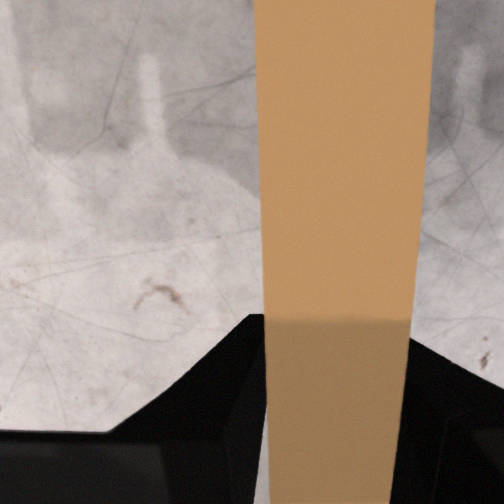

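execute_actions(
  actions=[
    {"rows":[[0,0,0,0,0,0,1,0,0,0,0,0,0,-0.9]],"steps":15},
  ],
  pictures=false,
)

execute_actions(
  actions=[
    {"rows":[[0,0,0,0,0,0,1,-0.055,-0.02,-0.006,0,0.04,0,-0.9],[0,0,0,0,0,0,1,-0.055,-0.02,-0.006,0,0.04,0,-0.9],[0,0,0,0,0,0,1,-0.01,-0.021,-0.006,0,0.005,0,-0.9],[0,0,0,0,0,0,1,-0.01,-0.021,-0.007,0,0.005,0,-0.9],[0,0,0,0,0,0,1,-0.055,-0.022,-0.007,0,0.04,0,-0.9],[0,0,0,0,0,0,1,-0.055,-0.022,-0.007,0,0.04,0,-0.9],[0,0,0,0,0,0,1,-0.01,-0.023,-0.008,0,0.005,0,-0.9],[0,0,0,0,0,0,1,-0.01,-0.023,-0.008,0,0.005,0,-0.9],[0,0,0,0,0,0,1,-0.055,-0.024,-0.008,0,0.04,0,-0.9],[0,0,0,0,0,0,1,-0.055,-0.024,-0.008,0,0.04,0,-0.9],[0,0,0,0,0,0,1,-0.01,-0.025,-0.009,0,0.005,0,-0.9],[0,0,0,0,0,0,1,-0.01,-0.025,-0.009,0,0.005,0,-0.9],[0,0,0,0,0,0,1,-0.055,-0.026,-0.009,0,0.04,0,-0.9],[0,0,0,0,0,0,1,-0.055,-0.026,-0.009,0,0.04,0,-0.9],[0,0,0,0,0,0,1,-0.01,-0.026,-0.009,0,0.005,0,-0.9]],"steps":15},
  ],
  pictures=false,
)

Scene clock: 858.27 s of 4700.00 s.
left_arm: end_effector_position=(+0.1799, +0.0152, +0.2182) grip_measured=+1.000 end_effector_quat_wxyz=(+0.747, -0.004, +0.005, -0.665) end_effector_velocity=(+0.004, +0.001, -0.002) end_effector_angular_velocity=(+0.014, +0.024, +0.024) | right_arm: end_effector_position=(+0.0935, -0.1943, +0.1067) grip_measured=-0.464 end_effector_quat_wxyz=(+0.074, +0.700, +0.078, -0.706) end_effector_velocity=(-0.002, -0.005, +0.000) end_effector_angular_velocity=(-0.018, +0.014, +0.005)
Joint positions: left_arm=[-0.187  2.253  0.879  1.373 -0.01  -0.013  0.088] | right_arm=[ 0.144  2.022  1.147 -0.694 -0.009 -2.135  0.016]
Joint velocities: left_arm=[ 0.002 -0.007 -0.002 -0.022 -0.022 -0.022  0.   ] | right_arm=[-0.002 -0.002 -0.002 -0.022 -0.007 -0.007 -0.   ]
Motor temperatures (°C, as the motors report them): left_arm=[26 55 33 47 28 25] | right_arm=[27 45 33 28 27 26]
Heat: left arm: hottest shoulder 55 °C (+0.0 °C/min); right arm: hottest shoulder 45 °C (-2.0 °C/min). Fold the left arm in close to its base before you think long.
MOTOR HOT: still on. Now the hottest motor of the left arm, joint 2 (shoulder), reports 55 °C; a drive's own limit is 95 °C.
Steps of this call (steps 1 to 90: nothing new was sent; then 4.47 s passed at rest; steps 91 to 105: all 15 steps of this action). Readings (joint positions):
91: left_arm=[-0.187 2.253 0.879 1.373 -0.010 -0.013] | right_arm=[0.144 2.022 1.147 -0.695 -0.009 -2.135]
92: left_arm=[-0.187 2.253 0.879 1.373 -0.010 -0.013] | right_arm=[0.144 2.022 1.147 -0.694 -0.009 -2.135]
94: left_arm=[-0.187 2.253 0.879 1.373 -0.010 -0.013] | right_arm=[0.144 2.022 1.147 -0.694 -0.009 -2.135]
98: left_arm=[-0.187 2.253 0.879 1.373 -0.010 -0.013] | right_arm=[0.144 2.022 1.147 -0.694 -0.009 -2.135]
105: the state above

Scene clock: 858.77 s of 4700.00 s.
left_arm: end_effector_position=(+0.1799, +0.0152, +0.2182) grip_measured=+1.000 end_effector_quat_wxyz=(+0.747, -0.004, +0.005, -0.665) end_effector_velocity=(-0.002, +0.000, -0.004) end_effector_angular_velocity=(+0.011, +0.009, -0.010) | right_arm: end_effector_position=(+0.0940, -0.1941, +0.1075) grip_measured=-0.464 end_effector_quat_wxyz=(+0.073, +0.701, +0.079, -0.705) end_effector_velocity=(-0.003, -0.001, +0.002) end_effector_angular_velocity=(-0.025, -0.061, +0.044)
Joint positions: left_arm=[-0.187  2.253  0.879  1.373 -0.01  -0.013  0.088] | right_arm=[ 0.143  2.019  1.147 -0.693 -0.009 -2.135  0.016]
Joint velocities: left_arm=[-0.002  0.002 -0.002 -0.007  0.007 -0.007  0.   ] | right_arm=[ 0.037 -0.007 -0.002 -0.007  0.066 -0.007 -0.   ]
Motor temperatures (°C, as the motors report them): left_arm=[26 55 33 47 28 25] | right_arm=[27 45 33 28 27 26]
Heat: left arm: hottest shoulder 55 °C (+0.0 °C/min); right arm: hottest shoulder 45 °C (-2.0 °C/min). Fold the left arm in close to its base before you think long.
MOTOR HOT: still on. Now the hottest motor of the left arm, joint 2 (shoulder), reports 55 °C; a drive's own limit is 95 °C.
Steps of this call (steps 1 to 15: all 15 steps of this action). Readings (joint positions):
1: left_arm=[-0.187 2.253 0.879 1.373 -0.010 -0.013] | right_arm=[0.141 2.021 1.147 -0.694 -0.010 -2.135]
2: left_arm=[-0.187 2.253 0.879 1.373 -0.010 -0.013] | right_arm=[0.140 2.020 1.147 -0.694 -0.013 -2.135]
4: left_arm=[-0.187 2.253 0.879 1.373 -0.010 -0.013] | right_arm=[0.143 2.020 1.147 -0.694 -0.010 -2.135]
8: left_arm=[-0.187 2.253 0.879 1.373 -0.010 -0.013] | right_arm=[0.143 2.020 1.147 -0.694 -0.009 -2.135]
15: the state above

execute_actions(
  actions=[
    {"rows":[[0,0,0,0,0,0,1,-0.055,-0.01,0,0,0.04,0.003,-0.9],[0,0,0,0,0,0,1,-0.055,-0.01,0,0,0.04,0.003,-0.9],[0,0,0,0,0,0,1,-0.008,-0.01,0,0,0.005,0.004,-0.9],[0,0,0,0,0,0,1,-0.008,-0.01,0,0,0.005,0.004,-0.9],[0,0,0,0,0,0,1,-0.055,-0.01,0,0,0.04,0.005,-0.9],[0,0,0,0,0,0,1,-0.055,-0.01,0,0,0.04,0.005,-0.9],[0,0,0,0,0,0,1,-0.008,-0.01,0,0,0.005,0.006,-0.9],[0,0,0,0,0,0,1,-0.008,-0.01,0,0,0.005,0.006,-0.9],[0,0,0,0,0,0,1,-0.055,-0.01,0,0,0.04,0.007,-0.9],[0,0,0,0,0,0,1,-0.055,-0.01,0,0,0.04,0.007,-0.9],[0,0,0,0,0,0,1,-0.008,-0.01,0,0,0.005,0.008,-0.9],[0,0,0,0,0,0,1,-0.008,-0.01,0,0,0.005,0.008,-0.9],[0,0,0,0,0,0,1,-0.055,-0.01,0,0,0.04,0.009,-0.9],[0,0,0,0,0,0,1,-0.055,-0.01,0,0,0.04,0.009,-0.9],[0,0,0,0,0,0,1,-0.008,-0.01,0,0,0.005,0.009,-0.9]],"steps":15},
  ],
  pictures=false,
)

Scene clock: 864.67 s of 4700.00 s.
left_arm: end_effector_position=(+0.1799, +0.0152, +0.2182) grip_measured=+1.000 end_effector_quat_wxyz=(+0.747, -0.004, +0.005, -0.665) end_effector_velocity=(-0.003, -0.001, +0.000) end_effector_angular_velocity=(+0.002, +0.008, +0.000) | right_arm: end_effector_position=(+0.0940, -0.1940, +0.1075) grip_measured=-0.464 end_effector_quat_wxyz=(+0.070, +0.701, +0.076, -0.705) end_effector_velocity=(-0.004, -0.000, +0.002) end_effector_angular_velocity=(-0.025, -0.061, +0.019)
Joint positions: left_arm=[-0.187  2.253  0.879  1.373 -0.01  -0.013  0.088] | right_arm=[ 0.143  2.019  1.147 -0.693 -0.009 -2.128  0.016]
Joint velocities: left_arm=[-0.007 -0.002  0.002 -0.007 -0.007 -0.007  0.   ] | right_arm=[ 0.042 -0.007 -0.002 -0.007  0.066  0.022 -0.   ]
Motor temperatures (°C, as the motors report them): left_arm=[26 55 33 47 28 25] | right_arm=[27 47 33 28 27 26]
Heat: left arm: hottest shoulder 55 °C (+0.0 °C/min); right arm: hottest shoulder 47 °C (+0.0 °C/min). Fold the left arm in close to its base before you think long.
MOTOR HOT: still on. Now the hottest motor of the left arm, joint 2 (shoulder), reports 55 °C; a drive's own limit is 95 °C.
Steps of this call (steps 1 to 15: the robot went on to your last target; steps 16 to 90: nothing new was sent; then 2.40 s passed at rest; steps 91 to 105: all 15 steps of this action). Readings (joint positions):
91: left_arm=[-0.187 2.253 0.879 1.373 -0.010 -0.013] | right_arm=[0.141 2.019 1.147 -0.693 -0.011 -2.135]
92: left_arm=[-0.187 2.253 0.879 1.373 -0.010 -0.013] | right_arm=[0.140 2.019 1.147 -0.693 -0.013 -2.135]
94: left_arm=[-0.187 2.253 0.879 1.373 -0.010 -0.013] | right_arm=[0.143 2.019 1.147 -0.693 -0.010 -2.133]
98: left_arm=[-0.187 2.253 0.879 1.373 -0.010 -0.013] | right_arm=[0.144 2.019 1.147 -0.693 -0.008 -2.131]
105: the state above

execute_actions(
  actions=[
    {"rows":[[0,0,0,0,0,0,1,-0.055,-0.02,0,0,0.04,0,-0.9],[0,0,0,0,0,0,1,-0.055,-0.02,0,0,0.04,0,-0.9],[0,0,0,0,0,0,1,-0.008,-0.021,0,0,0.005,0,-0.9],[0,0,0,0,0,0,1,-0.008,-0.021,0,0,0.005,0,-0.9],[0,0,0,0,0,0,1,-0.055,-0.022,0,0,0.04,0,-0.9],[0,0,0,0,0,0,1,-0.055,-0.022,0,0,0.04,0,-0.9],[0,0,0,0,0,0,1,-0.008,-0.023,0,0,0.005,0,-0.9],[0,0,0,0,0,0,1,-0.008,-0.023,0,0,0.005,0,-0.9],[0,0,0,0,0,0,1,-0.055,-0.024,0,0,0.04,0,-0.9],[0,0,0,0,0,0,1,-0.055,-0.024,0,0,0.04,0,-0.9],[0,0,0,0,0,0,1,-0.008,-0.025,0,0,0.005,0,-0.9],[0,0,0,0,0,0,1,-0.008,-0.025,0,0,0.005,0,-0.9],[0,0,0,0,0,0,1,-0.055,-0.026,0,0,0.04,0,-0.9],[0,0,0,0,0,0,1,-0.055,-0.026,0,0,0.04,0,-0.9],[0,0,0,0,0,0,1,-0.008,-0.026,0,0,0.005,0,-0.9]],"steps":15},
  ],
  pictures=false,
)

execute_actions(
  actions=[
    {"rows":[[0,0,0,0,0,0,1,-0.055,0.008,0,0,0.04,0,-0.9],[0,0,0,0,0,0,1,-0.055,0.008,0,0,0.04,0,-0.9],[0,0,0,0,0,0,1,-0.008,0.009,0,0,0.005,0,-0.9],[0,0,0,0,0,0,1,-0.008,0.009,0,0,0.005,0,-0.9],[0,0,0,0,0,0,1,-0.055,0.010,0,0,0.04,0,-0.9],[0,0,0,0,0,0,1,-0.055,0.010,0,0,0.04,0,-0.9],[0,0,0,0,0,0,1,-0.008,0.011,0,0,0.005,0,-0.9],[0,0,0,0,0,0,1,-0.008,0.011,0,0,0.005,0,-0.9],[0,0,0,0,0,0,1,-0.055,0.012,0,0,0.04,0,-0.9],[0,0,0,0,0,0,1,-0.055,0.012,0,0,0.04,0,-0.9],[0,0,0,0,0,0,1,-0.008,0.013,0,0,0.005,0,-0.9],[0,0,0,0,0,0,1,-0.008,0.013,0,0,0.005,0,-0.9],[0,0,0,0,0,0,1,-0.055,0.014,0,0,0.04,0,-0.9],[0,0,0,0,0,0,1,-0.055,0.014,0,0,0.04,0,-0.9],[0,0,0,0,0,0,1,-0.008,0.014,0,0,0.005,0,-0.9]],"steps":15},
  ],
  pictures=false,
)

Scene clock: 878.40 s of 4700.00 s.
left_arm: end_effector_position=(+0.1799, +0.0152, +0.2182) grip_measured=+1.000 end_effector_quat_wxyz=(+0.747, -0.004, +0.005, -0.665) end_effector_velocity=(-0.003, +0.000, -0.004) end_effector_angular_velocity=(+0.011, +0.009, +0.000) | right_arm: end_effector_position=(+0.0940, -0.1939, +0.1077) grip_measured=-0.464 end_effector_quat_wxyz=(+0.070, +0.702, +0.076, -0.705) end_effector_velocity=(-0.004, +0.001, +0.001) end_effector_angular_velocity=(-0.025, -0.061, +0.063)
Joint positions: left_arm=[-0.187  2.253  0.879  1.373 -0.01  -0.013  0.088] | right_arm=[ 0.144  2.019  1.147 -0.693 -0.008 -2.127  0.016]
Joint velocities: left_arm=[-0.007  0.002 -0.002 -0.007 -0.007 -0.007  0.   ] | right_arm=[ 0.042 -0.002  0.002 -0.007  0.066 -0.022 -0.   ]
Motor temperatures (°C, as the motors report them): left_arm=[26 56 33 47 28 25] | right_arm=[27 49 33 28 27 26]
Heat: left arm: hottest shoulder 56 °C (+1.0 °C/min); right arm: hottest shoulder 49 °C (+2.0 °C/min). Fold the left arm in close to its base before you think long.
MOTOR HOT: still on. Now the hottest motor of the left arm, joint 2 (shoulder), reports 56 °C; a drive's own limit is 95 °C.
Steps of this call (steps 1 to 15: the robot went on to your last target; steps 16 to 90: nothing new was sent; then 10.23 s passed at rest; steps 91 to 105: all 15 steps of this action). Readings (joint positions):
91: left_arm=[-0.187 2.253 0.879 1.373 -0.010 -0.013] | right_arm=[0.142 2.019 1.147 -0.693 -0.009 -2.127]
92: left_arm=[-0.187 2.253 0.879 1.373 -0.010 -0.013] | right_arm=[0.141 2.019 1.147 -0.693 -0.011 -2.127]
94: left_arm=[-0.187 2.253 0.879 1.373 -0.010 -0.013] | right_arm=[0.144 2.019 1.147 -0.693 -0.008 -2.127]
98: left_arm=[-0.187 2.253 0.879 1.373 -0.010 -0.013] | right_arm=[0.144 2.019 1.147 -0.693 -0.007 -2.127]
105: the state above

Scene clock: 878.90 s of 4700.00 s.
left_arm: end_effector_position=(+0.1799, +0.0152, +0.2182) grip_measured=+1.000 end_effector_quat_wxyz=(+0.747, -0.004, +0.005, -0.665) end_effector_velocity=(-0.000, -0.001, -0.000) end_effector_angular_velocity=(+0.011, +0.009, +0.005) | right_arm: end_effector_position=(+0.0940, -0.1940, +0.1074) grip_measured=-0.464 end_effector_quat_wxyz=(+0.070, +0.702, +0.076, -0.705) end_effector_velocity=(-0.004, +0.000, -0.000) end_effector_angular_velocity=(-0.029, -0.060, +0.048)
Joint positions: left_arm=[-0.187  2.253  0.879  1.373 -0.01  -0.013  0.088] | right_arm=[ 0.144  2.019  1.147 -0.693 -0.007 -2.127  0.016]
Joint velocities: left_arm=[-0.002 -0.007  0.002 -0.022 -0.007 -0.007  0.   ] | right_arm=[ 0.042  0.002  0.002 -0.007  0.066 -0.007 -0.   ]
Motor temperatures (°C, as the motors report them): left_arm=[26 56 33 47 28 25] | right_arm=[27 49 33 28 27 26]
Heat: left arm: hottest shoulder 56 °C (+1.0 °C/min); right arm: hottest shoulder 49 °C (+2.0 °C/min). Fold the left arm in close to its base before you think long.
MOTOR HOT: still on. Now the hottest motor of the left arm, joint 2 (shoulder), reports 56 °C; a drive's own limit is 95 °C.
Steps of this call (steps 1 to 15: all 15 steps of this action). Readings (joint positions):
1: left_arm=[-0.187 2.253 0.879 1.373 -0.010 -0.013] | right_arm=[0.143 2.019 1.147 -0.693 -0.007 -2.127]
2: left_arm=[-0.187 2.253 0.879 1.373 -0.010 -0.013] | right_arm=[0.143 2.019 1.147 -0.693 -0.007 -2.127]
4: left_arm=[-0.187 2.253 0.879 1.373 -0.010 -0.013] | right_arm=[0.145 2.019 1.147 -0.693 -0.006 -2.127]
8: left_arm=[-0.187 2.253 0.879 1.373 -0.010 -0.013] | right_arm=[0.145 2.019 1.147 -0.693 -0.006 -2.127]
15: the state above

execute_actions(
  actions=[
    {"rows":[[0,0,0,0,0,0,1,-0.055,-0.008,0,0.002,0.04,0,-0.9],[0,0,0,0,0,0,1,-0.055,-0.008,0,0.002,0.04,0,-0.9],[0,0,0,0,0,0,1,-0.012,-0.008,0,0.003,0.002,0,-0.9],[0,0,0,0,0,0,1,-0.012,-0.008,0,0.003,0.002,0,-0.9],[0,0,0,0,0,0,1,-0.055,-0.008,0,0.004,0.04,0,-0.9],[0,0,0,0,0,0,1,-0.055,-0.008,0,0.004,0.04,0,-0.9],[0,0,0,0,0,0,1,-0.012,-0.008,0,0.005,0.002,0,-0.9],[0,0,0,0,0,0,1,-0.012,-0.008,0,0.005,0.002,0,-0.9],[0,0,0,0,0,0,1,-0.055,-0.008,0,0.006,0.04,0,-0.9],[0,0,0,0,0,0,1,-0.055,-0.008,0,0.006,0.04,0,-0.9],[0,0,0,0,0,0,1,-0.012,-0.008,0,0.007,0.002,0,-0.9],[0,0,0,0,0,0,1,-0.012,-0.008,0,0.007,0.002,0,-0.9],[0,0,0,0,0,0,1,-0.055,-0.008,0,0.008,0.04,0,-0.9],[0,0,0,0,0,0,1,-0.055,-0.008,0,0.008,0.04,0,-0.9],[0,0,0,0,0,0,1,-0.012,-0.008,0,0.008,0.002,0,-0.9]],"steps":15},
  ],
  pictures=false,
)

execute_actions(
  actions=[
    {"rows":[[0,0,0,0,0,0,1,-0.055,-0.008,0,-0.003,0.04,0,-0.9],[0,0,0,0,0,0,1,-0.055,-0.008,0,-0.003,0.04,0,-0.9],[0,0,0,0,0,0,1,-0.012,-0.008,0,-0.005,0.002,0,-0.9],[0,0,0,0,0,0,1,-0.012,-0.008,0,-0.005,0.002,0,-0.9],[0,0,0,0,0,0,1,-0.055,-0.008,0,-0.007,0.04,0,-0.9],[0,0,0,0,0,0,1,-0.055,-0.008,0,-0.007,0.04,0,-0.9],[0,0,0,0,0,0,1,-0.012,-0.008,0,-0.009,0.002,0,-0.9],[0,0,0,0,0,0,1,-0.012,-0.008,0,-0.009,0.002,0,-0.9],[0,0,0,0,0,0,1,-0.055,-0.008,0,-0.011,0.04,0,-0.9],[0,0,0,0,0,0,1,-0.055,-0.008,0,-0.011,0.04,0,-0.9],[0,0,0,0,0,0,1,-0.012,-0.008,0,-0.013,0.002,0,-0.9],[0,0,0,0,0,0,1,-0.012,-0.008,0,-0.013,0.002,0,-0.9],[0,0,0,0,0,0,1,-0.055,-0.008,0,-0.015,0.04,0,-0.9],[0,0,0,0,0,0,1,-0.055,-0.008,0,-0.015,0.04,0,-0.9],[0,0,0,0,0,0,1,-0.012,-0.008,0,-0.015,0.002,0,-0.9]],"steps":15},
  ],
  pictures=false,
)

Scene clock: 893.83 s of 4700.00 s.
left_arm: end_effector_position=(+0.1799, +0.0152, +0.2182) grip_measured=+1.000 end_effector_quat_wxyz=(+0.747, -0.004, +0.005, -0.665) end_effector_velocity=(+0.002, +0.001, -0.004) end_effector_angular_velocity=(+0.021, +0.010, +0.020) | right_arm: end_effector_position=(+0.0941, -0.1938, +0.1074) grip_measured=-0.464 end_effector_quat_wxyz=(+0.070, +0.702, +0.076, -0.705) end_effector_velocity=(-0.003, +0.002, -0.001) end_effector_angular_velocity=(-0.010, -0.035, +0.034)
Joint positions: left_arm=[-0.187  2.253  0.879  1.373 -0.01  -0.013  0.088] | right_arm=[ 0.143  2.019  1.147 -0.692 -0.009 -2.127  0.016]
Joint velocities: left_arm=[-0.002 -0.002 -0.002 -0.022 -0.022 -0.007  0.   ] | right_arm=[ 0.027  0.002 -0.002  0.007  0.037 -0.007 -0.   ]
Motor temperatures (°C, as the motors report them): left_arm=[26 56 33 47 28 25] | right_arm=[27 47 33 28 27 26]
Heat: left arm: hottest shoulder 56 °C (+1.0 °C/min); right arm: hottest shoulder 47 °C (+1.0 °C/min). Fold the left arm in close to its base before you think long.
MOTOR HOT: still on. Now the hottest motor of the left arm, joint 2 (shoulder), reports 56 °C; a drive's own limit is 95 °C.
Steps of this call (steps 1 to 15: the robot went on to your last target; steps 16 to 90: nothing new was sent; then 11.43 s passed at rest; steps 91 to 105: all 15 steps of this action). Readings (joint positions):
91: left_arm=[-0.187 2.253 0.879 1.373 -0.010 -0.013] | right_arm=[0.143 2.019 1.147 -0.693 -0.008 -2.127]
92: left_arm=[-0.187 2.253 0.879 1.373 -0.010 -0.013] | right_arm=[0.141 2.019 1.147 -0.693 -0.010 -2.127]
94: left_arm=[-0.187 2.253 0.879 1.373 -0.010 -0.013] | right_arm=[0.143 2.019 1.147 -0.693 -0.010 -2.127]
98: left_arm=[-0.187 2.253 0.879 1.373 -0.010 -0.013] | right_arm=[0.143 2.019 1.147 -0.693 -0.009 -2.127]
105: the state above

Scene clock: 894.33 s of 4700.00 s.
left_arm: end_effector_position=(+0.1799, +0.0152, +0.2182) grip_measured=+1.000 end_effector_quat_wxyz=(+0.747, -0.004, +0.005, -0.665) end_effector_velocity=(+0.002, +0.002, -0.008) end_effector_angular_velocity=(+0.031, +0.011, +0.020) | right_arm: end_effector_position=(+0.0939, -0.1950, +0.1074) grip_measured=-0.464 end_effector_quat_wxyz=(+0.071, +0.700, +0.074, -0.706) end_effector_velocity=(-0.006, -0.011, -0.001) end_effector_angular_velocity=(-0.070, -0.029, +0.049)
Joint positions: left_arm=[-0.187  2.253  0.879  1.373 -0.01  -0.013  0.088] | right_arm=[ 0.142  2.019  1.147 -0.698 -0.009 -2.127  0.016]
Joint velocities: left_arm=[-0.002  0.002 -0.007 -0.022 -0.022 -0.007  0.   ] | right_arm=[ 0.027  0.002 -0.002 -0.051  0.051 -0.022 -0.   ]
Motor temperatures (°C, as the motors report them): left_arm=[26 56 33 47 28 25] | right_arm=[27 47 33 28 27 26]
Heat: left arm: hottest shoulder 56 °C (+1.0 °C/min); right arm: hottest shoulder 47 °C (+1.0 °C/min). Fold the left arm in close to its base before you think long.
MOTOR HOT: still on. Now the hottest motor of the left arm, joint 2 (shoulder), reports 56 °C; a drive's own limit is 95 °C.
Steps of this call (steps 1 to 15: all 15 steps of this action). Readings (joint positions):
1: left_arm=[-0.187 2.253 0.879 1.373 -0.010 -0.013] | right_arm=[0.142 2.019 1.147 -0.692 -0.008 -2.127]
2: left_arm=[-0.187 2.253 0.879 1.373 -0.010 -0.013] | right_arm=[0.142 2.019 1.147 -0.692 -0.008 -2.127]
4: left_arm=[-0.187 2.253 0.879 1.373 -0.010 -0.013] | right_arm=[0.144 2.019 1.147 -0.693 -0.008 -2.127]
8: left_arm=[-0.187 2.253 0.879 1.373 -0.010 -0.013] | right_arm=[0.143 2.019 1.147 -0.696 -0.009 -2.127]
15: the state above

execute_actions(
  actions=[],
  pictures=false,
)

Scene clock: 896.97 s of 4700.00 s.
left_arm: end_effector_position=(+0.1799, +0.0152, +0.2182) grip_measured=+1.000 end_effector_quat_wxyz=(+0.747, -0.004, +0.005, -0.665) end_effector_velocity=(-0.000, -0.001, +0.000) end_effector_angular_velocity=(+0.002, +0.008, +0.005) | right_arm: end_effector_position=(+0.0937, -0.1953, +0.1075) grip_measured=-0.464 end_effector_quat_wxyz=(+0.072, +0.700, +0.074, -0.707) end_effector_velocity=(+0.001, -0.003, -0.001) end_effector_angular_velocity=(-0.014, -0.003, +0.005)
Joint positions: left_arm=[-0.187  2.253  0.879  1.373 -0.01  -0.013  0.088] | right_arm=[ 0.143  2.019  1.147 -0.7   -0.009 -2.127  0.016]
Joint velocities: left_arm=[-0.002 -0.002  0.002 -0.007 -0.007 -0.007  0.   ] | right_arm=[-0.002  0.002 -0.002 -0.007  0.007 -0.007 -0.   ]
Motor temperatures (°C, as the motors report them): left_arm=[26 56 33 47 28 25] | right_arm=[27 48 33 28 27 26]
Heat: left arm: hottest shoulder 56 °C (+1.0 °C/min); right arm: hottest shoulder 48 °C (+2.0 °C/min). Fold the left arm in close to its base before you think long.
MOTOR HOT: still on. Now the hottest motor of the left arm, joint 2 (shoulder), reports 56 °C; a drive's own limit is 95 °C.
Steps of this call (steps 1 to 15: the robot went on to your last target; steps 16 to 79: nothing new was sent). Readings (joint positions):
1: left_arm=[-0.187 2.253 0.879 1.373 -0.010 -0.013] | right_arm=[0.143 2.019 1.147 -0.699 -0.009 -2.127]
2: left_arm=[-0.187 2.253 0.879 1.373 -0.010 -0.013] | right_arm=[0.143 2.019 1.147 -0.700 -0.009 -2.127]
4: left_arm=[-0.187 2.253 0.879 1.373 -0.010 -0.013] | right_arm=[0.143 2.019 1.147 -0.700 -0.009 -2.127]
8: left_arm=[-0.187 2.253 0.879 1.373 -0.010 -0.013] | right_arm=[0.143 2.019 1.147 -0.700 -0.009 -2.127]
79: the state above
All arms were judged still, so your last target was given up. Only a new action makes them travel on or press farther. Fingers that are still opening or closing keep moving.

execute_actions(
  actions=[
    {"rows":[[0,0,0,0,0,0,1,-0.01,-0.008,0,0.005,0,0,-0.9]],"steps":10},
  ],
  pictures=false,
)

execute_actions(
  actions=[
    {"rows":[[0,0,0,0,0,0,1,-0.055,0.008,0,0,0.04,0,-0.9],[0,0,0,0,0,0,1,-0.055,0.008,0,0,0.04,0,-0.9],[0,0,0,0,0,0,1,-0.01,0.009,0,0,0.003,0,-0.9],[0,0,0,0,0,0,1,-0.01,0.009,0,0,0.003,0,-0.9],[0,0,0,0,0,0,1,-0.055,0.010,0,0,0.04,0,-0.9],[0,0,0,0,0,0,1,-0.055,0.010,0,0,0.04,0,-0.9],[0,0,0,0,0,0,1,-0.01,0.011,0,0,0.003,0,-0.9],[0,0,0,0,0,0,1,-0.01,0.011,0,0,0.003,0,-0.9],[0,0,0,0,0,0,1,-0.055,0.012,0,0,0.04,0,-0.9],[0,0,0,0,0,0,1,-0.055,0.012,0,0,0.04,0,-0.9],[0,0,0,0,0,0,1,-0.01,0.013,0,0,0.003,0,-0.9],[0,0,0,0,0,0,1,-0.01,0.013,0,0,0.003,0,-0.9],[0,0,0,0,0,0,1,-0.055,0.014,0,0,0.04,0,-0.9],[0,0,0,0,0,0,1,-0.055,0.014,0,0,0.04,0,-0.9],[0,0,0,0,0,0,1,-0.01,0.014,0,0,0.003,0,-0.9]],"steps":15},
  ],
  pictures=false,
)

execute_actions(
  actions=[
    {"rows":[[0,0,0,0,0,0,1,-0.055,-0.02,0,0,0.04,0,-0.9],[0,0,0,0,0,0,1,-0.055,-0.02,0,0,0.04,0,-0.9],[0,0,0,0,0,0,1,-0.01,-0.021,0,0,0.003,0,-0.9],[0,0,0,0,0,0,1,-0.01,-0.021,0,0,0.003,0,-0.9],[0,0,0,0,0,0,1,-0.055,-0.022,0,0,0.04,0,-0.9],[0,0,0,0,0,0,1,-0.055,-0.022,0,0,0.04,0,-0.9],[0,0,0,0,0,0,1,-0.01,-0.023,0,0,0.003,0,-0.9],[0,0,0,0,0,0,1,-0.01,-0.023,0,0,0.003,0,-0.9],[0,0,0,0,0,0,1,-0.055,-0.024,0,0,0.04,0,-0.9],[0,0,0,0,0,0,1,-0.055,-0.024,0,0,0.04,0,-0.9],[0,0,0,0,0,0,1,-0.01,-0.025,0,0,0.003,0,-0.9],[0,0,0,0,0,0,1,-0.01,-0.025,0,0,0.003,0,-0.9],[0,0,0,0,0,0,1,-0.055,-0.026,0,0,0.04,0,-0.9],[0,0,0,0,0,0,1,-0.055,-0.026,0,0,0.04,0,-0.9],[0,0,0,0,0,0,1,-0.01,-0.026,0,0,0.003,0,-0.9]],"steps":15},
  ],
  pictures=false,
)

execute_actions(
  actions=[
    {"rows":[[0,0,0,0,0,0,1,-0.055,-0.02,0,0,0.04,0,-0.9],[0,0,0,0,0,0,1,-0.055,-0.02,0,0,0.04,0,-0.9],[0,0,0,0,0,0,1,-0.01,-0.021,0,0,0.003,0,-0.9],[0,0,0,0,0,0,1,-0.01,-0.021,0,0,0.003,0,-0.9],[0,0,0,0,0,0,1,-0.055,-0.022,0,0,0.04,0,-0.9],[0,0,0,0,0,0,1,-0.055,-0.022,0,0,0.04,0,-0.9],[0,0,0,0,0,0,1,-0.01,-0.023,0,0,0.003,0,-0.9],[0,0,0,0,0,0,1,-0.01,-0.023,0,0,0.003,0,-0.9],[0,0,0,0,0,0,1,-0.055,-0.024,0,0,0.04,0,-0.9],[0,0,0,0,0,0,1,-0.055,-0.024,0,0,0.04,0,-0.9],[0,0,0,0,0,0,1,-0.01,-0.025,0,0,0.003,0,-0.9],[0,0,0,0,0,0,1,-0.01,-0.025,0,0,0.003,0,-0.9],[0,0,0,0,0,0,1,-0.055,-0.026,0,0,0.04,0,-0.9],[0,0,0,0,0,0,1,-0.055,-0.026,0,0,0.04,0,-0.9],[0,0,0,0,0,0,1,-0.01,-0.026,0,0,0.003,0,-0.9]],"steps":15},
  ],
  pictures=false,
)

Scene clock: 911.70 s of 4700.00 s.
left_arm: end_effector_position=(+0.1799, +0.0152, +0.2182) grip_measured=+1.000 end_effector_quat_wxyz=(+0.747, -0.004, +0.005, -0.665) end_effector_velocity=(+0.002, +0.002, -0.003) end_effector_angular_velocity=(+0.011, +0.009, +0.020) | right_arm: end_effector_position=(+0.0940, -0.1946, +0.1075) grip_measured=-0.464 end_effector_quat_wxyz=(+0.070, +0.700, +0.075, -0.707) end_effector_velocity=(+0.003, +0.002, +0.001) end_effector_angular_velocity=(+0.009, -0.011, -0.010)
Joint positions: left_arm=[-0.187  2.253  0.879  1.373 -0.01  -0.013  0.088] | right_arm=[ 0.142  2.019  1.147 -0.696 -0.011 -2.127  0.016]
Joint velocities: left_arm=[-0.002 -0.002 -0.007 -0.007 -0.022 -0.007  0.   ] | right_arm=[-0.002 -0.002  0.002  0.007  0.007  0.007 -0.   ]
Motor temperatures (°C, as the motors report them): left_arm=[26 56 33 47 28 25] | right_arm=[27 49 33 29 27 26]
Heat: left arm: hottest shoulder 56 °C (+1.0 °C/min); right arm: hottest shoulder 49 °C (+4.0 °C/min). Fold the left arm in close to its base before you think long.
MOTOR HOT: still on. Now the hottest motor of the left arm, joint 2 (shoulder), reports 56 °C; a drive's own limit is 95 °C.
Steps of this call (steps 1 to 90: nothing new was sent; then 11.40 s passed at rest; steps 91 to 100: all 10 steps of this action). Readings (joint positions):
91: left_arm=[-0.187 2.253 0.879 1.373 -0.010 -0.013] | right_arm=[0.143 2.019 1.147 -0.699 -0.010 -2.127]
92: left_arm=[-0.187 2.253 0.879 1.373 -0.010 -0.013] | right_arm=[0.142 2.019 1.147 -0.698 -0.010 -2.127]
94: left_arm=[-0.187 2.253 0.879 1.373 -0.010 -0.013] | right_arm=[0.142 2.019 1.147 -0.698 -0.010 -2.127]
98: left_arm=[-0.187 2.253 0.879 1.373 -0.010 -0.013] | right_arm=[0.142 2.019 1.147 -0.697 -0.011 -2.127]
100: the state above

Scene clock: 912.20 s of 4700.00 s.
left_arm: end_effector_position=(+0.1799, +0.0152, +0.2182) grip_measured=+1.000 end_effector_quat_wxyz=(+0.747, -0.004, +0.005, -0.665) end_effector_velocity=(-0.002, -0.001, +0.000) end_effector_angular_velocity=(+0.002, +0.008, -0.010) | right_arm: end_effector_position=(+0.0942, -0.1947, +0.1075) grip_measured=-0.464 end_effector_quat_wxyz=(+0.070, +0.700, +0.075, -0.706) end_effector_velocity=(-0.002, -0.001, +0.002) end_effector_angular_velocity=(-0.020, -0.047, +0.034)
Joint positions: left_arm=[-0.187  2.253  0.879  1.373 -0.01  -0.013  0.088] | right_arm=[ 0.141  2.019  1.147 -0.696 -0.01  -2.127  0.016]
Joint velocities: left_arm=[-0.002 -0.002  0.002 -0.007  0.007 -0.007  0.   ] | right_arm=[ 0.027 -0.007 -0.002 -0.007  0.051 -0.007 -0.   ]
Motor temperatures (°C, as the motors report them): left_arm=[26 56 33 47 28 25] | right_arm=[27 49 33 29 27 26]
Heat: left arm: hottest shoulder 56 °C (+1.0 °C/min); right arm: hottest shoulder 49 °C (+4.0 °C/min). Fold the left arm in close to its base before you think long.
MOTOR HOT: still on. Now the hottest motor of the left arm, joint 2 (shoulder), reports 56 °C; a drive's own limit is 95 °C.
Steps of this call (steps 1 to 15: all 15 steps of this action). Readings (joint positions):
1: left_arm=[-0.187 2.253 0.879 1.373 -0.010 -0.013] | right_arm=[0.139 2.019 1.147 -0.696 -0.012 -2.127]
2: left_arm=[-0.187 2.253 0.879 1.373 -0.010 -0.013] | right_arm=[0.138 2.019 1.147 -0.696 -0.014 -2.127]
4: left_arm=[-0.187 2.253 0.879 1.373 -0.010 -0.013] | right_arm=[0.141 2.019 1.147 -0.696 -0.012 -2.127]
8: left_arm=[-0.187 2.253 0.879 1.373 -0.010 -0.013] | right_arm=[0.142 2.019 1.147 -0.696 -0.010 -2.127]
15: the state above

Scene clock: 912.70 s of 4700.00 s.
left_arm: end_effector_position=(+0.1799, +0.0152, +0.2182) grip_measured=+1.000 end_effector_quat_wxyz=(+0.747, -0.004, +0.005, -0.665) end_effector_velocity=(-0.000, +0.000, -0.004) end_effector_angular_velocity=(+0.023, -0.005, +0.005) | right_arm: end_effector_position=(+0.0942, -0.1945, +0.1080) grip_measured=-0.464 end_effector_quat_wxyz=(+0.070, +0.701, +0.075, -0.706) end_effector_velocity=(-0.007, -0.003, -0.002) end_effector_angular_velocity=(-0.028, -0.029, +0.054)
Joint positions: left_arm=[-0.187  2.253  0.879  1.373 -0.01  -0.013  0.088] | right_arm=[ 0.142  2.018  1.147 -0.696 -0.01  -2.127  0.016]
Joint velocities: left_arm=[-0.002 -0.002 -0.002 -0.022 -0.007  0.007  0.   ] | right_arm=[ 0.032  0.002 -0.007 -0.007  0.037 -0.022 -0.   ]
Motor temperatures (°C, as the motors report them): left_arm=[26 56 33 47 28 25] | right_arm=[27 49 33 29 27 26]
Heat: left arm: hottest shoulder 56 °C (+1.0 °C/min); right arm: hottest shoulder 49 °C (+4.1 °C/min). Fold the left arm in close to its base before you think long.
MOTOR HOT: still on. Now the hottest motor of the left arm, joint 2 (shoulder), reports 56 °C; a drive's own limit is 95 °C.
Steps of this call (steps 1 to 15: all 15 steps of this action). Readings (joint positions):
1: left_arm=[-0.187 2.253 0.879 1.373 -0.010 -0.013] | right_arm=[0.141 2.019 1.147 -0.696 -0.009 -2.127]
2: left_arm=[-0.187 2.253 0.879 1.373 -0.010 -0.013] | right_arm=[0.141 2.019 1.147 -0.696 -0.009 -2.127]
4: left_arm=[-0.187 2.253 0.879 1.373 -0.010 -0.013] | right_arm=[0.143 2.019 1.147 -0.696 -0.009 -2.127]
8: left_arm=[-0.187 2.253 0.879 1.373 -0.010 -0.013] | right_arm=[0.142 2.019 1.147 -0.696 -0.009 -2.127]
15: the state above

Scene clock: 913.20 s of 4700.00 s.
left_arm: end_effector_position=(+0.1799, +0.0152, +0.2182) grip_measured=+1.000 end_effector_quat_wxyz=(+0.747, -0.004, +0.005, -0.665) end_effector_velocity=(-0.000, +0.000, -0.001) end_effector_angular_velocity=(+0.006, +0.008, +0.005) | right_arm: end_effector_position=(+0.0943, -0.1944, +0.1081) grip_measured=-0.464 end_effector_quat_wxyz=(+0.070, +0.701, +0.075, -0.706) end_effector_velocity=(-0.008, -0.003, +0.000) end_effector_angular_velocity=(-0.033, -0.027, +0.044)
Joint positions: left_arm=[-0.187  2.253  0.879  1.373 -0.01  -0.013  0.088] | right_arm=[ 0.142  2.017  1.147 -0.696 -0.009 -2.127  0.016]
Joint velocities: left_arm=[-0.002 -0.002 -0.002 -0.007 -0.007 -0.007  0.   ] | right_arm=[ 0.037 -0.002 -0.002 -0.022  0.037 -0.007  0.   ]
Motor temperatures (°C, as the motors report them): left_arm=[26 56 33 47 28 25] | right_arm=[28 49 33 29 27 26]
Heat: left arm: hottest shoulder 56 °C (+1.0 °C/min); right arm: hottest shoulder 49 °C (+4.1 °C/min). Fold the left arm in close to its base before you think long.
MOTOR HOT: still on. Now the hottest motor of the left arm, joint 2 (shoulder), reports 56 °C; a drive's own limit is 95 °C.
Steps of this call (steps 1 to 15: all 15 steps of this action). Readings (joint positions):
1: left_arm=[-0.187 2.253 0.879 1.373 -0.010 -0.013] | right_arm=[0.141 2.018 1.147 -0.696 -0.009 -2.127]
2: left_arm=[-0.187 2.253 0.879 1.373 -0.010 -0.013] | right_arm=[0.141 2.018 1.147 -0.696 -0.009 -2.127]
4: left_arm=[-0.187 2.253 0.879 1.373 -0.010 -0.013] | right_arm=[0.143 2.018 1.147 -0.696 -0.008 -2.127]
8: left_arm=[-0.187 2.253 0.879 1.373 -0.010 -0.013] | right_arm=[0.142 2.018 1.147 -0.696 -0.009 -2.127]
15: the state above

execute_actions(
  actions=[
    {"rows":[[0,0,0,0,0,0,1,-0.055,0.013,0,0,0.04,0,-0.9],[0,0,0,0,0,0,1,-0.055,0.013,0,0,0.04,0,-0.9],[0,0,0,0,0,0,1,-0.01,0.014,0,0,0.003,0,-0.9],[0,0,0,0,0,0,1,-0.01,0.014,0,0,0.003,0,-0.9],[0,0,0,0,0,0,1,-0.055,0.015,0,0,0.04,0,-0.9],[0,0,0,0,0,0,1,-0.055,0.015,0,0,0.04,0,-0.9],[0,0,0,0,0,0,1,-0.01,0.016,0,0,0.003,0,-0.9],[0,0,0,0,0,0,1,-0.01,0.016,0,0,0.003,0,-0.9],[0,0,0,0,0,0,1,-0.055,0.017,0,0,0.04,0,-0.9],[0,0,0,0,0,0,1,-0.055,0.017,0,0,0.04,0,-0.9],[0,0,0,0,0,0,1,-0.01,0.018,0,0,0.003,0,-0.9],[0,0,0,0,0,0,1,-0.01,0.018,0,0,0.003,0,-0.9],[0,0,0,0,0,0,1,-0.055,0.019,0,0,0.04,0,-0.9],[0,0,0,0,0,0,1,-0.055,0.019,0,0,0.04,0,-0.9],[0,0,0,0,0,0,1,-0.01,0.019,0,0,0.003,0,-0.9]],"steps":15},
  ],
  pictures=false,
)

execute_actions(
  actions=[
    {"rows":[[0,0,0,0,0,0,1,-0.055,0.013,0,0,0.04,0,-0.9],[0,0,0,0,0,0,1,-0.055,0.013,0,0,0.04,0,-0.9],[0,0,0,0,0,0,1,-0.01,0.014,0,0,0.003,0,-0.9],[0,0,0,0,0,0,1,-0.01,0.014,0,0,0.003,0,-0.9],[0,0,0,0,0,0,1,-0.055,0.015,0,0,0.04,0,-0.9],[0,0,0,0,0,0,1,-0.055,0.015,0,0,0.04,0,-0.9],[0,0,0,0,0,0,1,-0.01,0.016,0,0,0.003,0,-0.9],[0,0,0,0,0,0,1,-0.01,0.016,0,0,0.003,0,-0.9],[0,0,0,0,0,0,1,-0.055,0.017,0,0,0.04,0,-0.9],[0,0,0,0,0,0,1,-0.055,0.017,0,0,0.04,0,-0.9],[0,0,0,0,0,0,1,-0.01,0.018,0,0,0.003,0,-0.9],[0,0,0,0,0,0,1,-0.01,0.018,0,0,0.003,0,-0.9],[0,0,0,0,0,0,1,-0.055,0.019,0,0,0.04,0,-0.9],[0,0,0,0,0,0,1,-0.055,0.019,0,0,0.04,0,-0.9],[0,0,0,0,0,0,1,-0.01,0.019,0,0,0.003,0,-0.9]],"steps":15},
  ],
  pictures=false,
)

Scene clock: 935.53 s of 4700.00 s.
left_arm: end_effector_position=(+0.1799, +0.0152, +0.2182) grip_measured=+1.000 end_effector_quat_wxyz=(+0.747, -0.004, +0.005, -0.665) end_effector_velocity=(-0.000, -0.001, +0.004) end_effector_angular_velocity=(-0.013, +0.006, +0.005) | right_arm: end_effector_position=(+0.0941, -0.1947, +0.1075) grip_measured=-0.464 end_effector_quat_wxyz=(+0.070, +0.701, +0.075, -0.706) end_effector_velocity=(-0.005, +0.003, +0.000) end_effector_angular_velocity=(-0.006, -0.037, +0.039)
Joint positions: left_arm=[-0.187  2.253  0.879  1.373 -0.01  -0.013  0.088] | right_arm=[ 0.142  2.019  1.147 -0.696 -0.01  -2.128  0.016]
Joint velocities: left_arm=[-0.002 -0.002  0.002  0.007 -0.007 -0.007  0.   ] | right_arm=[ 0.032 -0.002 -0.002  0.007  0.037 -0.007 -0.   ]
Motor temperatures (°C, as the motors report them): left_arm=[26 56 33 47 28 25] | right_arm=[27 53 33 28 27 26]
Heat: left arm: hottest shoulder 56 °C (+0.0 °C/min); right arm: hottest shoulder 53 °C (+5.0 °C/min). Fold the left arm in close to its base before you think long. Fold the right arm in close to its base before you think long.
MOTOR HOT: a motor of the right arm reached 50 °C. Now the hottest motor of the right arm, joint 2 (shoulder), reports 53 °C. The temperature limit of the motors' drives, at which the controller stops that arm, is 95 °C. To cool a motor, set the load down, stop pushing, or move to a pose that needs little force.
MOTOR HOT: still on. Now the hottest motor of the left arm, joint 2 (shoulder), reports 56 °C; a drive's own limit is 95 °C.
Steps of this call (steps 1 to 15: the robot went on to your last target; steps 16 to 90: nothing new was sent; then 18.83 s passed at rest; steps 91 to 105: all 15 steps of this action). Readings (joint positions):
91: left_arm=[-0.187 2.253 0.879 1.373 -0.010 -0.013] | right_arm=[0.140 2.017 1.147 -0.696 -0.011 -2.127]
92: left_arm=[-0.187 2.253 0.879 1.373 -0.010 -0.013] | right_arm=[0.139 2.017 1.147 -0.696 -0.013 -2.127]
94: left_arm=[-0.187 2.253 0.879 1.373 -0.010 -0.013] | right_arm=[0.141 2.018 1.147 -0.696 -0.011 -2.128]
98: left_arm=[-0.187 2.253 0.879 1.373 -0.010 -0.013] | right_arm=[0.142 2.019 1.147 -0.696 -0.009 -2.128]
105: the state above

Scene clock: 936.03 s of 4700.00 s.
left_arm: end_effector_position=(+0.1799, +0.0152, +0.2182) grip_measured=+1.000 end_effector_quat_wxyz=(+0.747, -0.004, +0.005, -0.665) end_effector_velocity=(+0.002, +0.002, -0.006) end_effector_angular_velocity=(+0.026, +0.010, +0.020) | right_arm: end_effector_position=(+0.0941, -0.1948, +0.1073) grip_measured=-0.464 end_effector_quat_wxyz=(+0.071, +0.701, +0.075, -0.706) end_effector_velocity=(-0.002, -0.002, -0.001) end_effector_angular_velocity=(-0.034, -0.058, +0.039)
Joint positions: left_arm=[-0.187  2.253  0.879  1.373 -0.01  -0.013  0.088] | right_arm=[ 0.142  2.02   1.147 -0.696 -0.009 -2.128  0.016]
Joint velocities: left_arm=[-0.002 -0.002 -0.007 -0.022 -0.022 -0.007  0.   ] | right_arm=[ 0.032  0.002 -0.002 -0.007  0.066 -0.007 -0.   ]
Motor temperatures (°C, as the motors report them): left_arm=[26 56 33 47 28 25] | right_arm=[28 53 33 28 27 26]
Heat: left arm: hottest shoulder 56 °C (+0.0 °C/min); right arm: hottest shoulder 53 °C (+5.1 °C/min). Fold the left arm in close to its base before you think long. Fold the right arm in close to its base before you think long.
MOTOR HOT: still on. Now the hottest motor of the left arm, joint 2 (shoulder), reports 56 °C; a drive's own limit is 95 °C.
MOTOR HOT: still on. Now the hottest motor of the right arm, joint 2 (shoulder), reports 53 °C; a drive's own limit is 95 °C.
Steps of this call (steps 1 to 15: all 15 steps of this action). Readings (joint positions):
1: left_arm=[-0.187 2.253 0.879 1.373 -0.010 -0.013] | right_arm=[0.141 2.019 1.147 -0.696 -0.009 -2.128]
2: left_arm=[-0.187 2.253 0.879 1.373 -0.010 -0.013] | right_arm=[0.141 2.019 1.147 -0.696 -0.009 -2.128]
4: left_arm=[-0.187 2.253 0.879 1.373 -0.010 -0.013] | right_arm=[0.143 2.019 1.147 -0.696 -0.008 -2.128]
8: left_arm=[-0.187 2.253 0.879 1.373 -0.010 -0.013] | right_arm=[0.142 2.019 1.147 -0.696 -0.009 -2.128]
15: the state above


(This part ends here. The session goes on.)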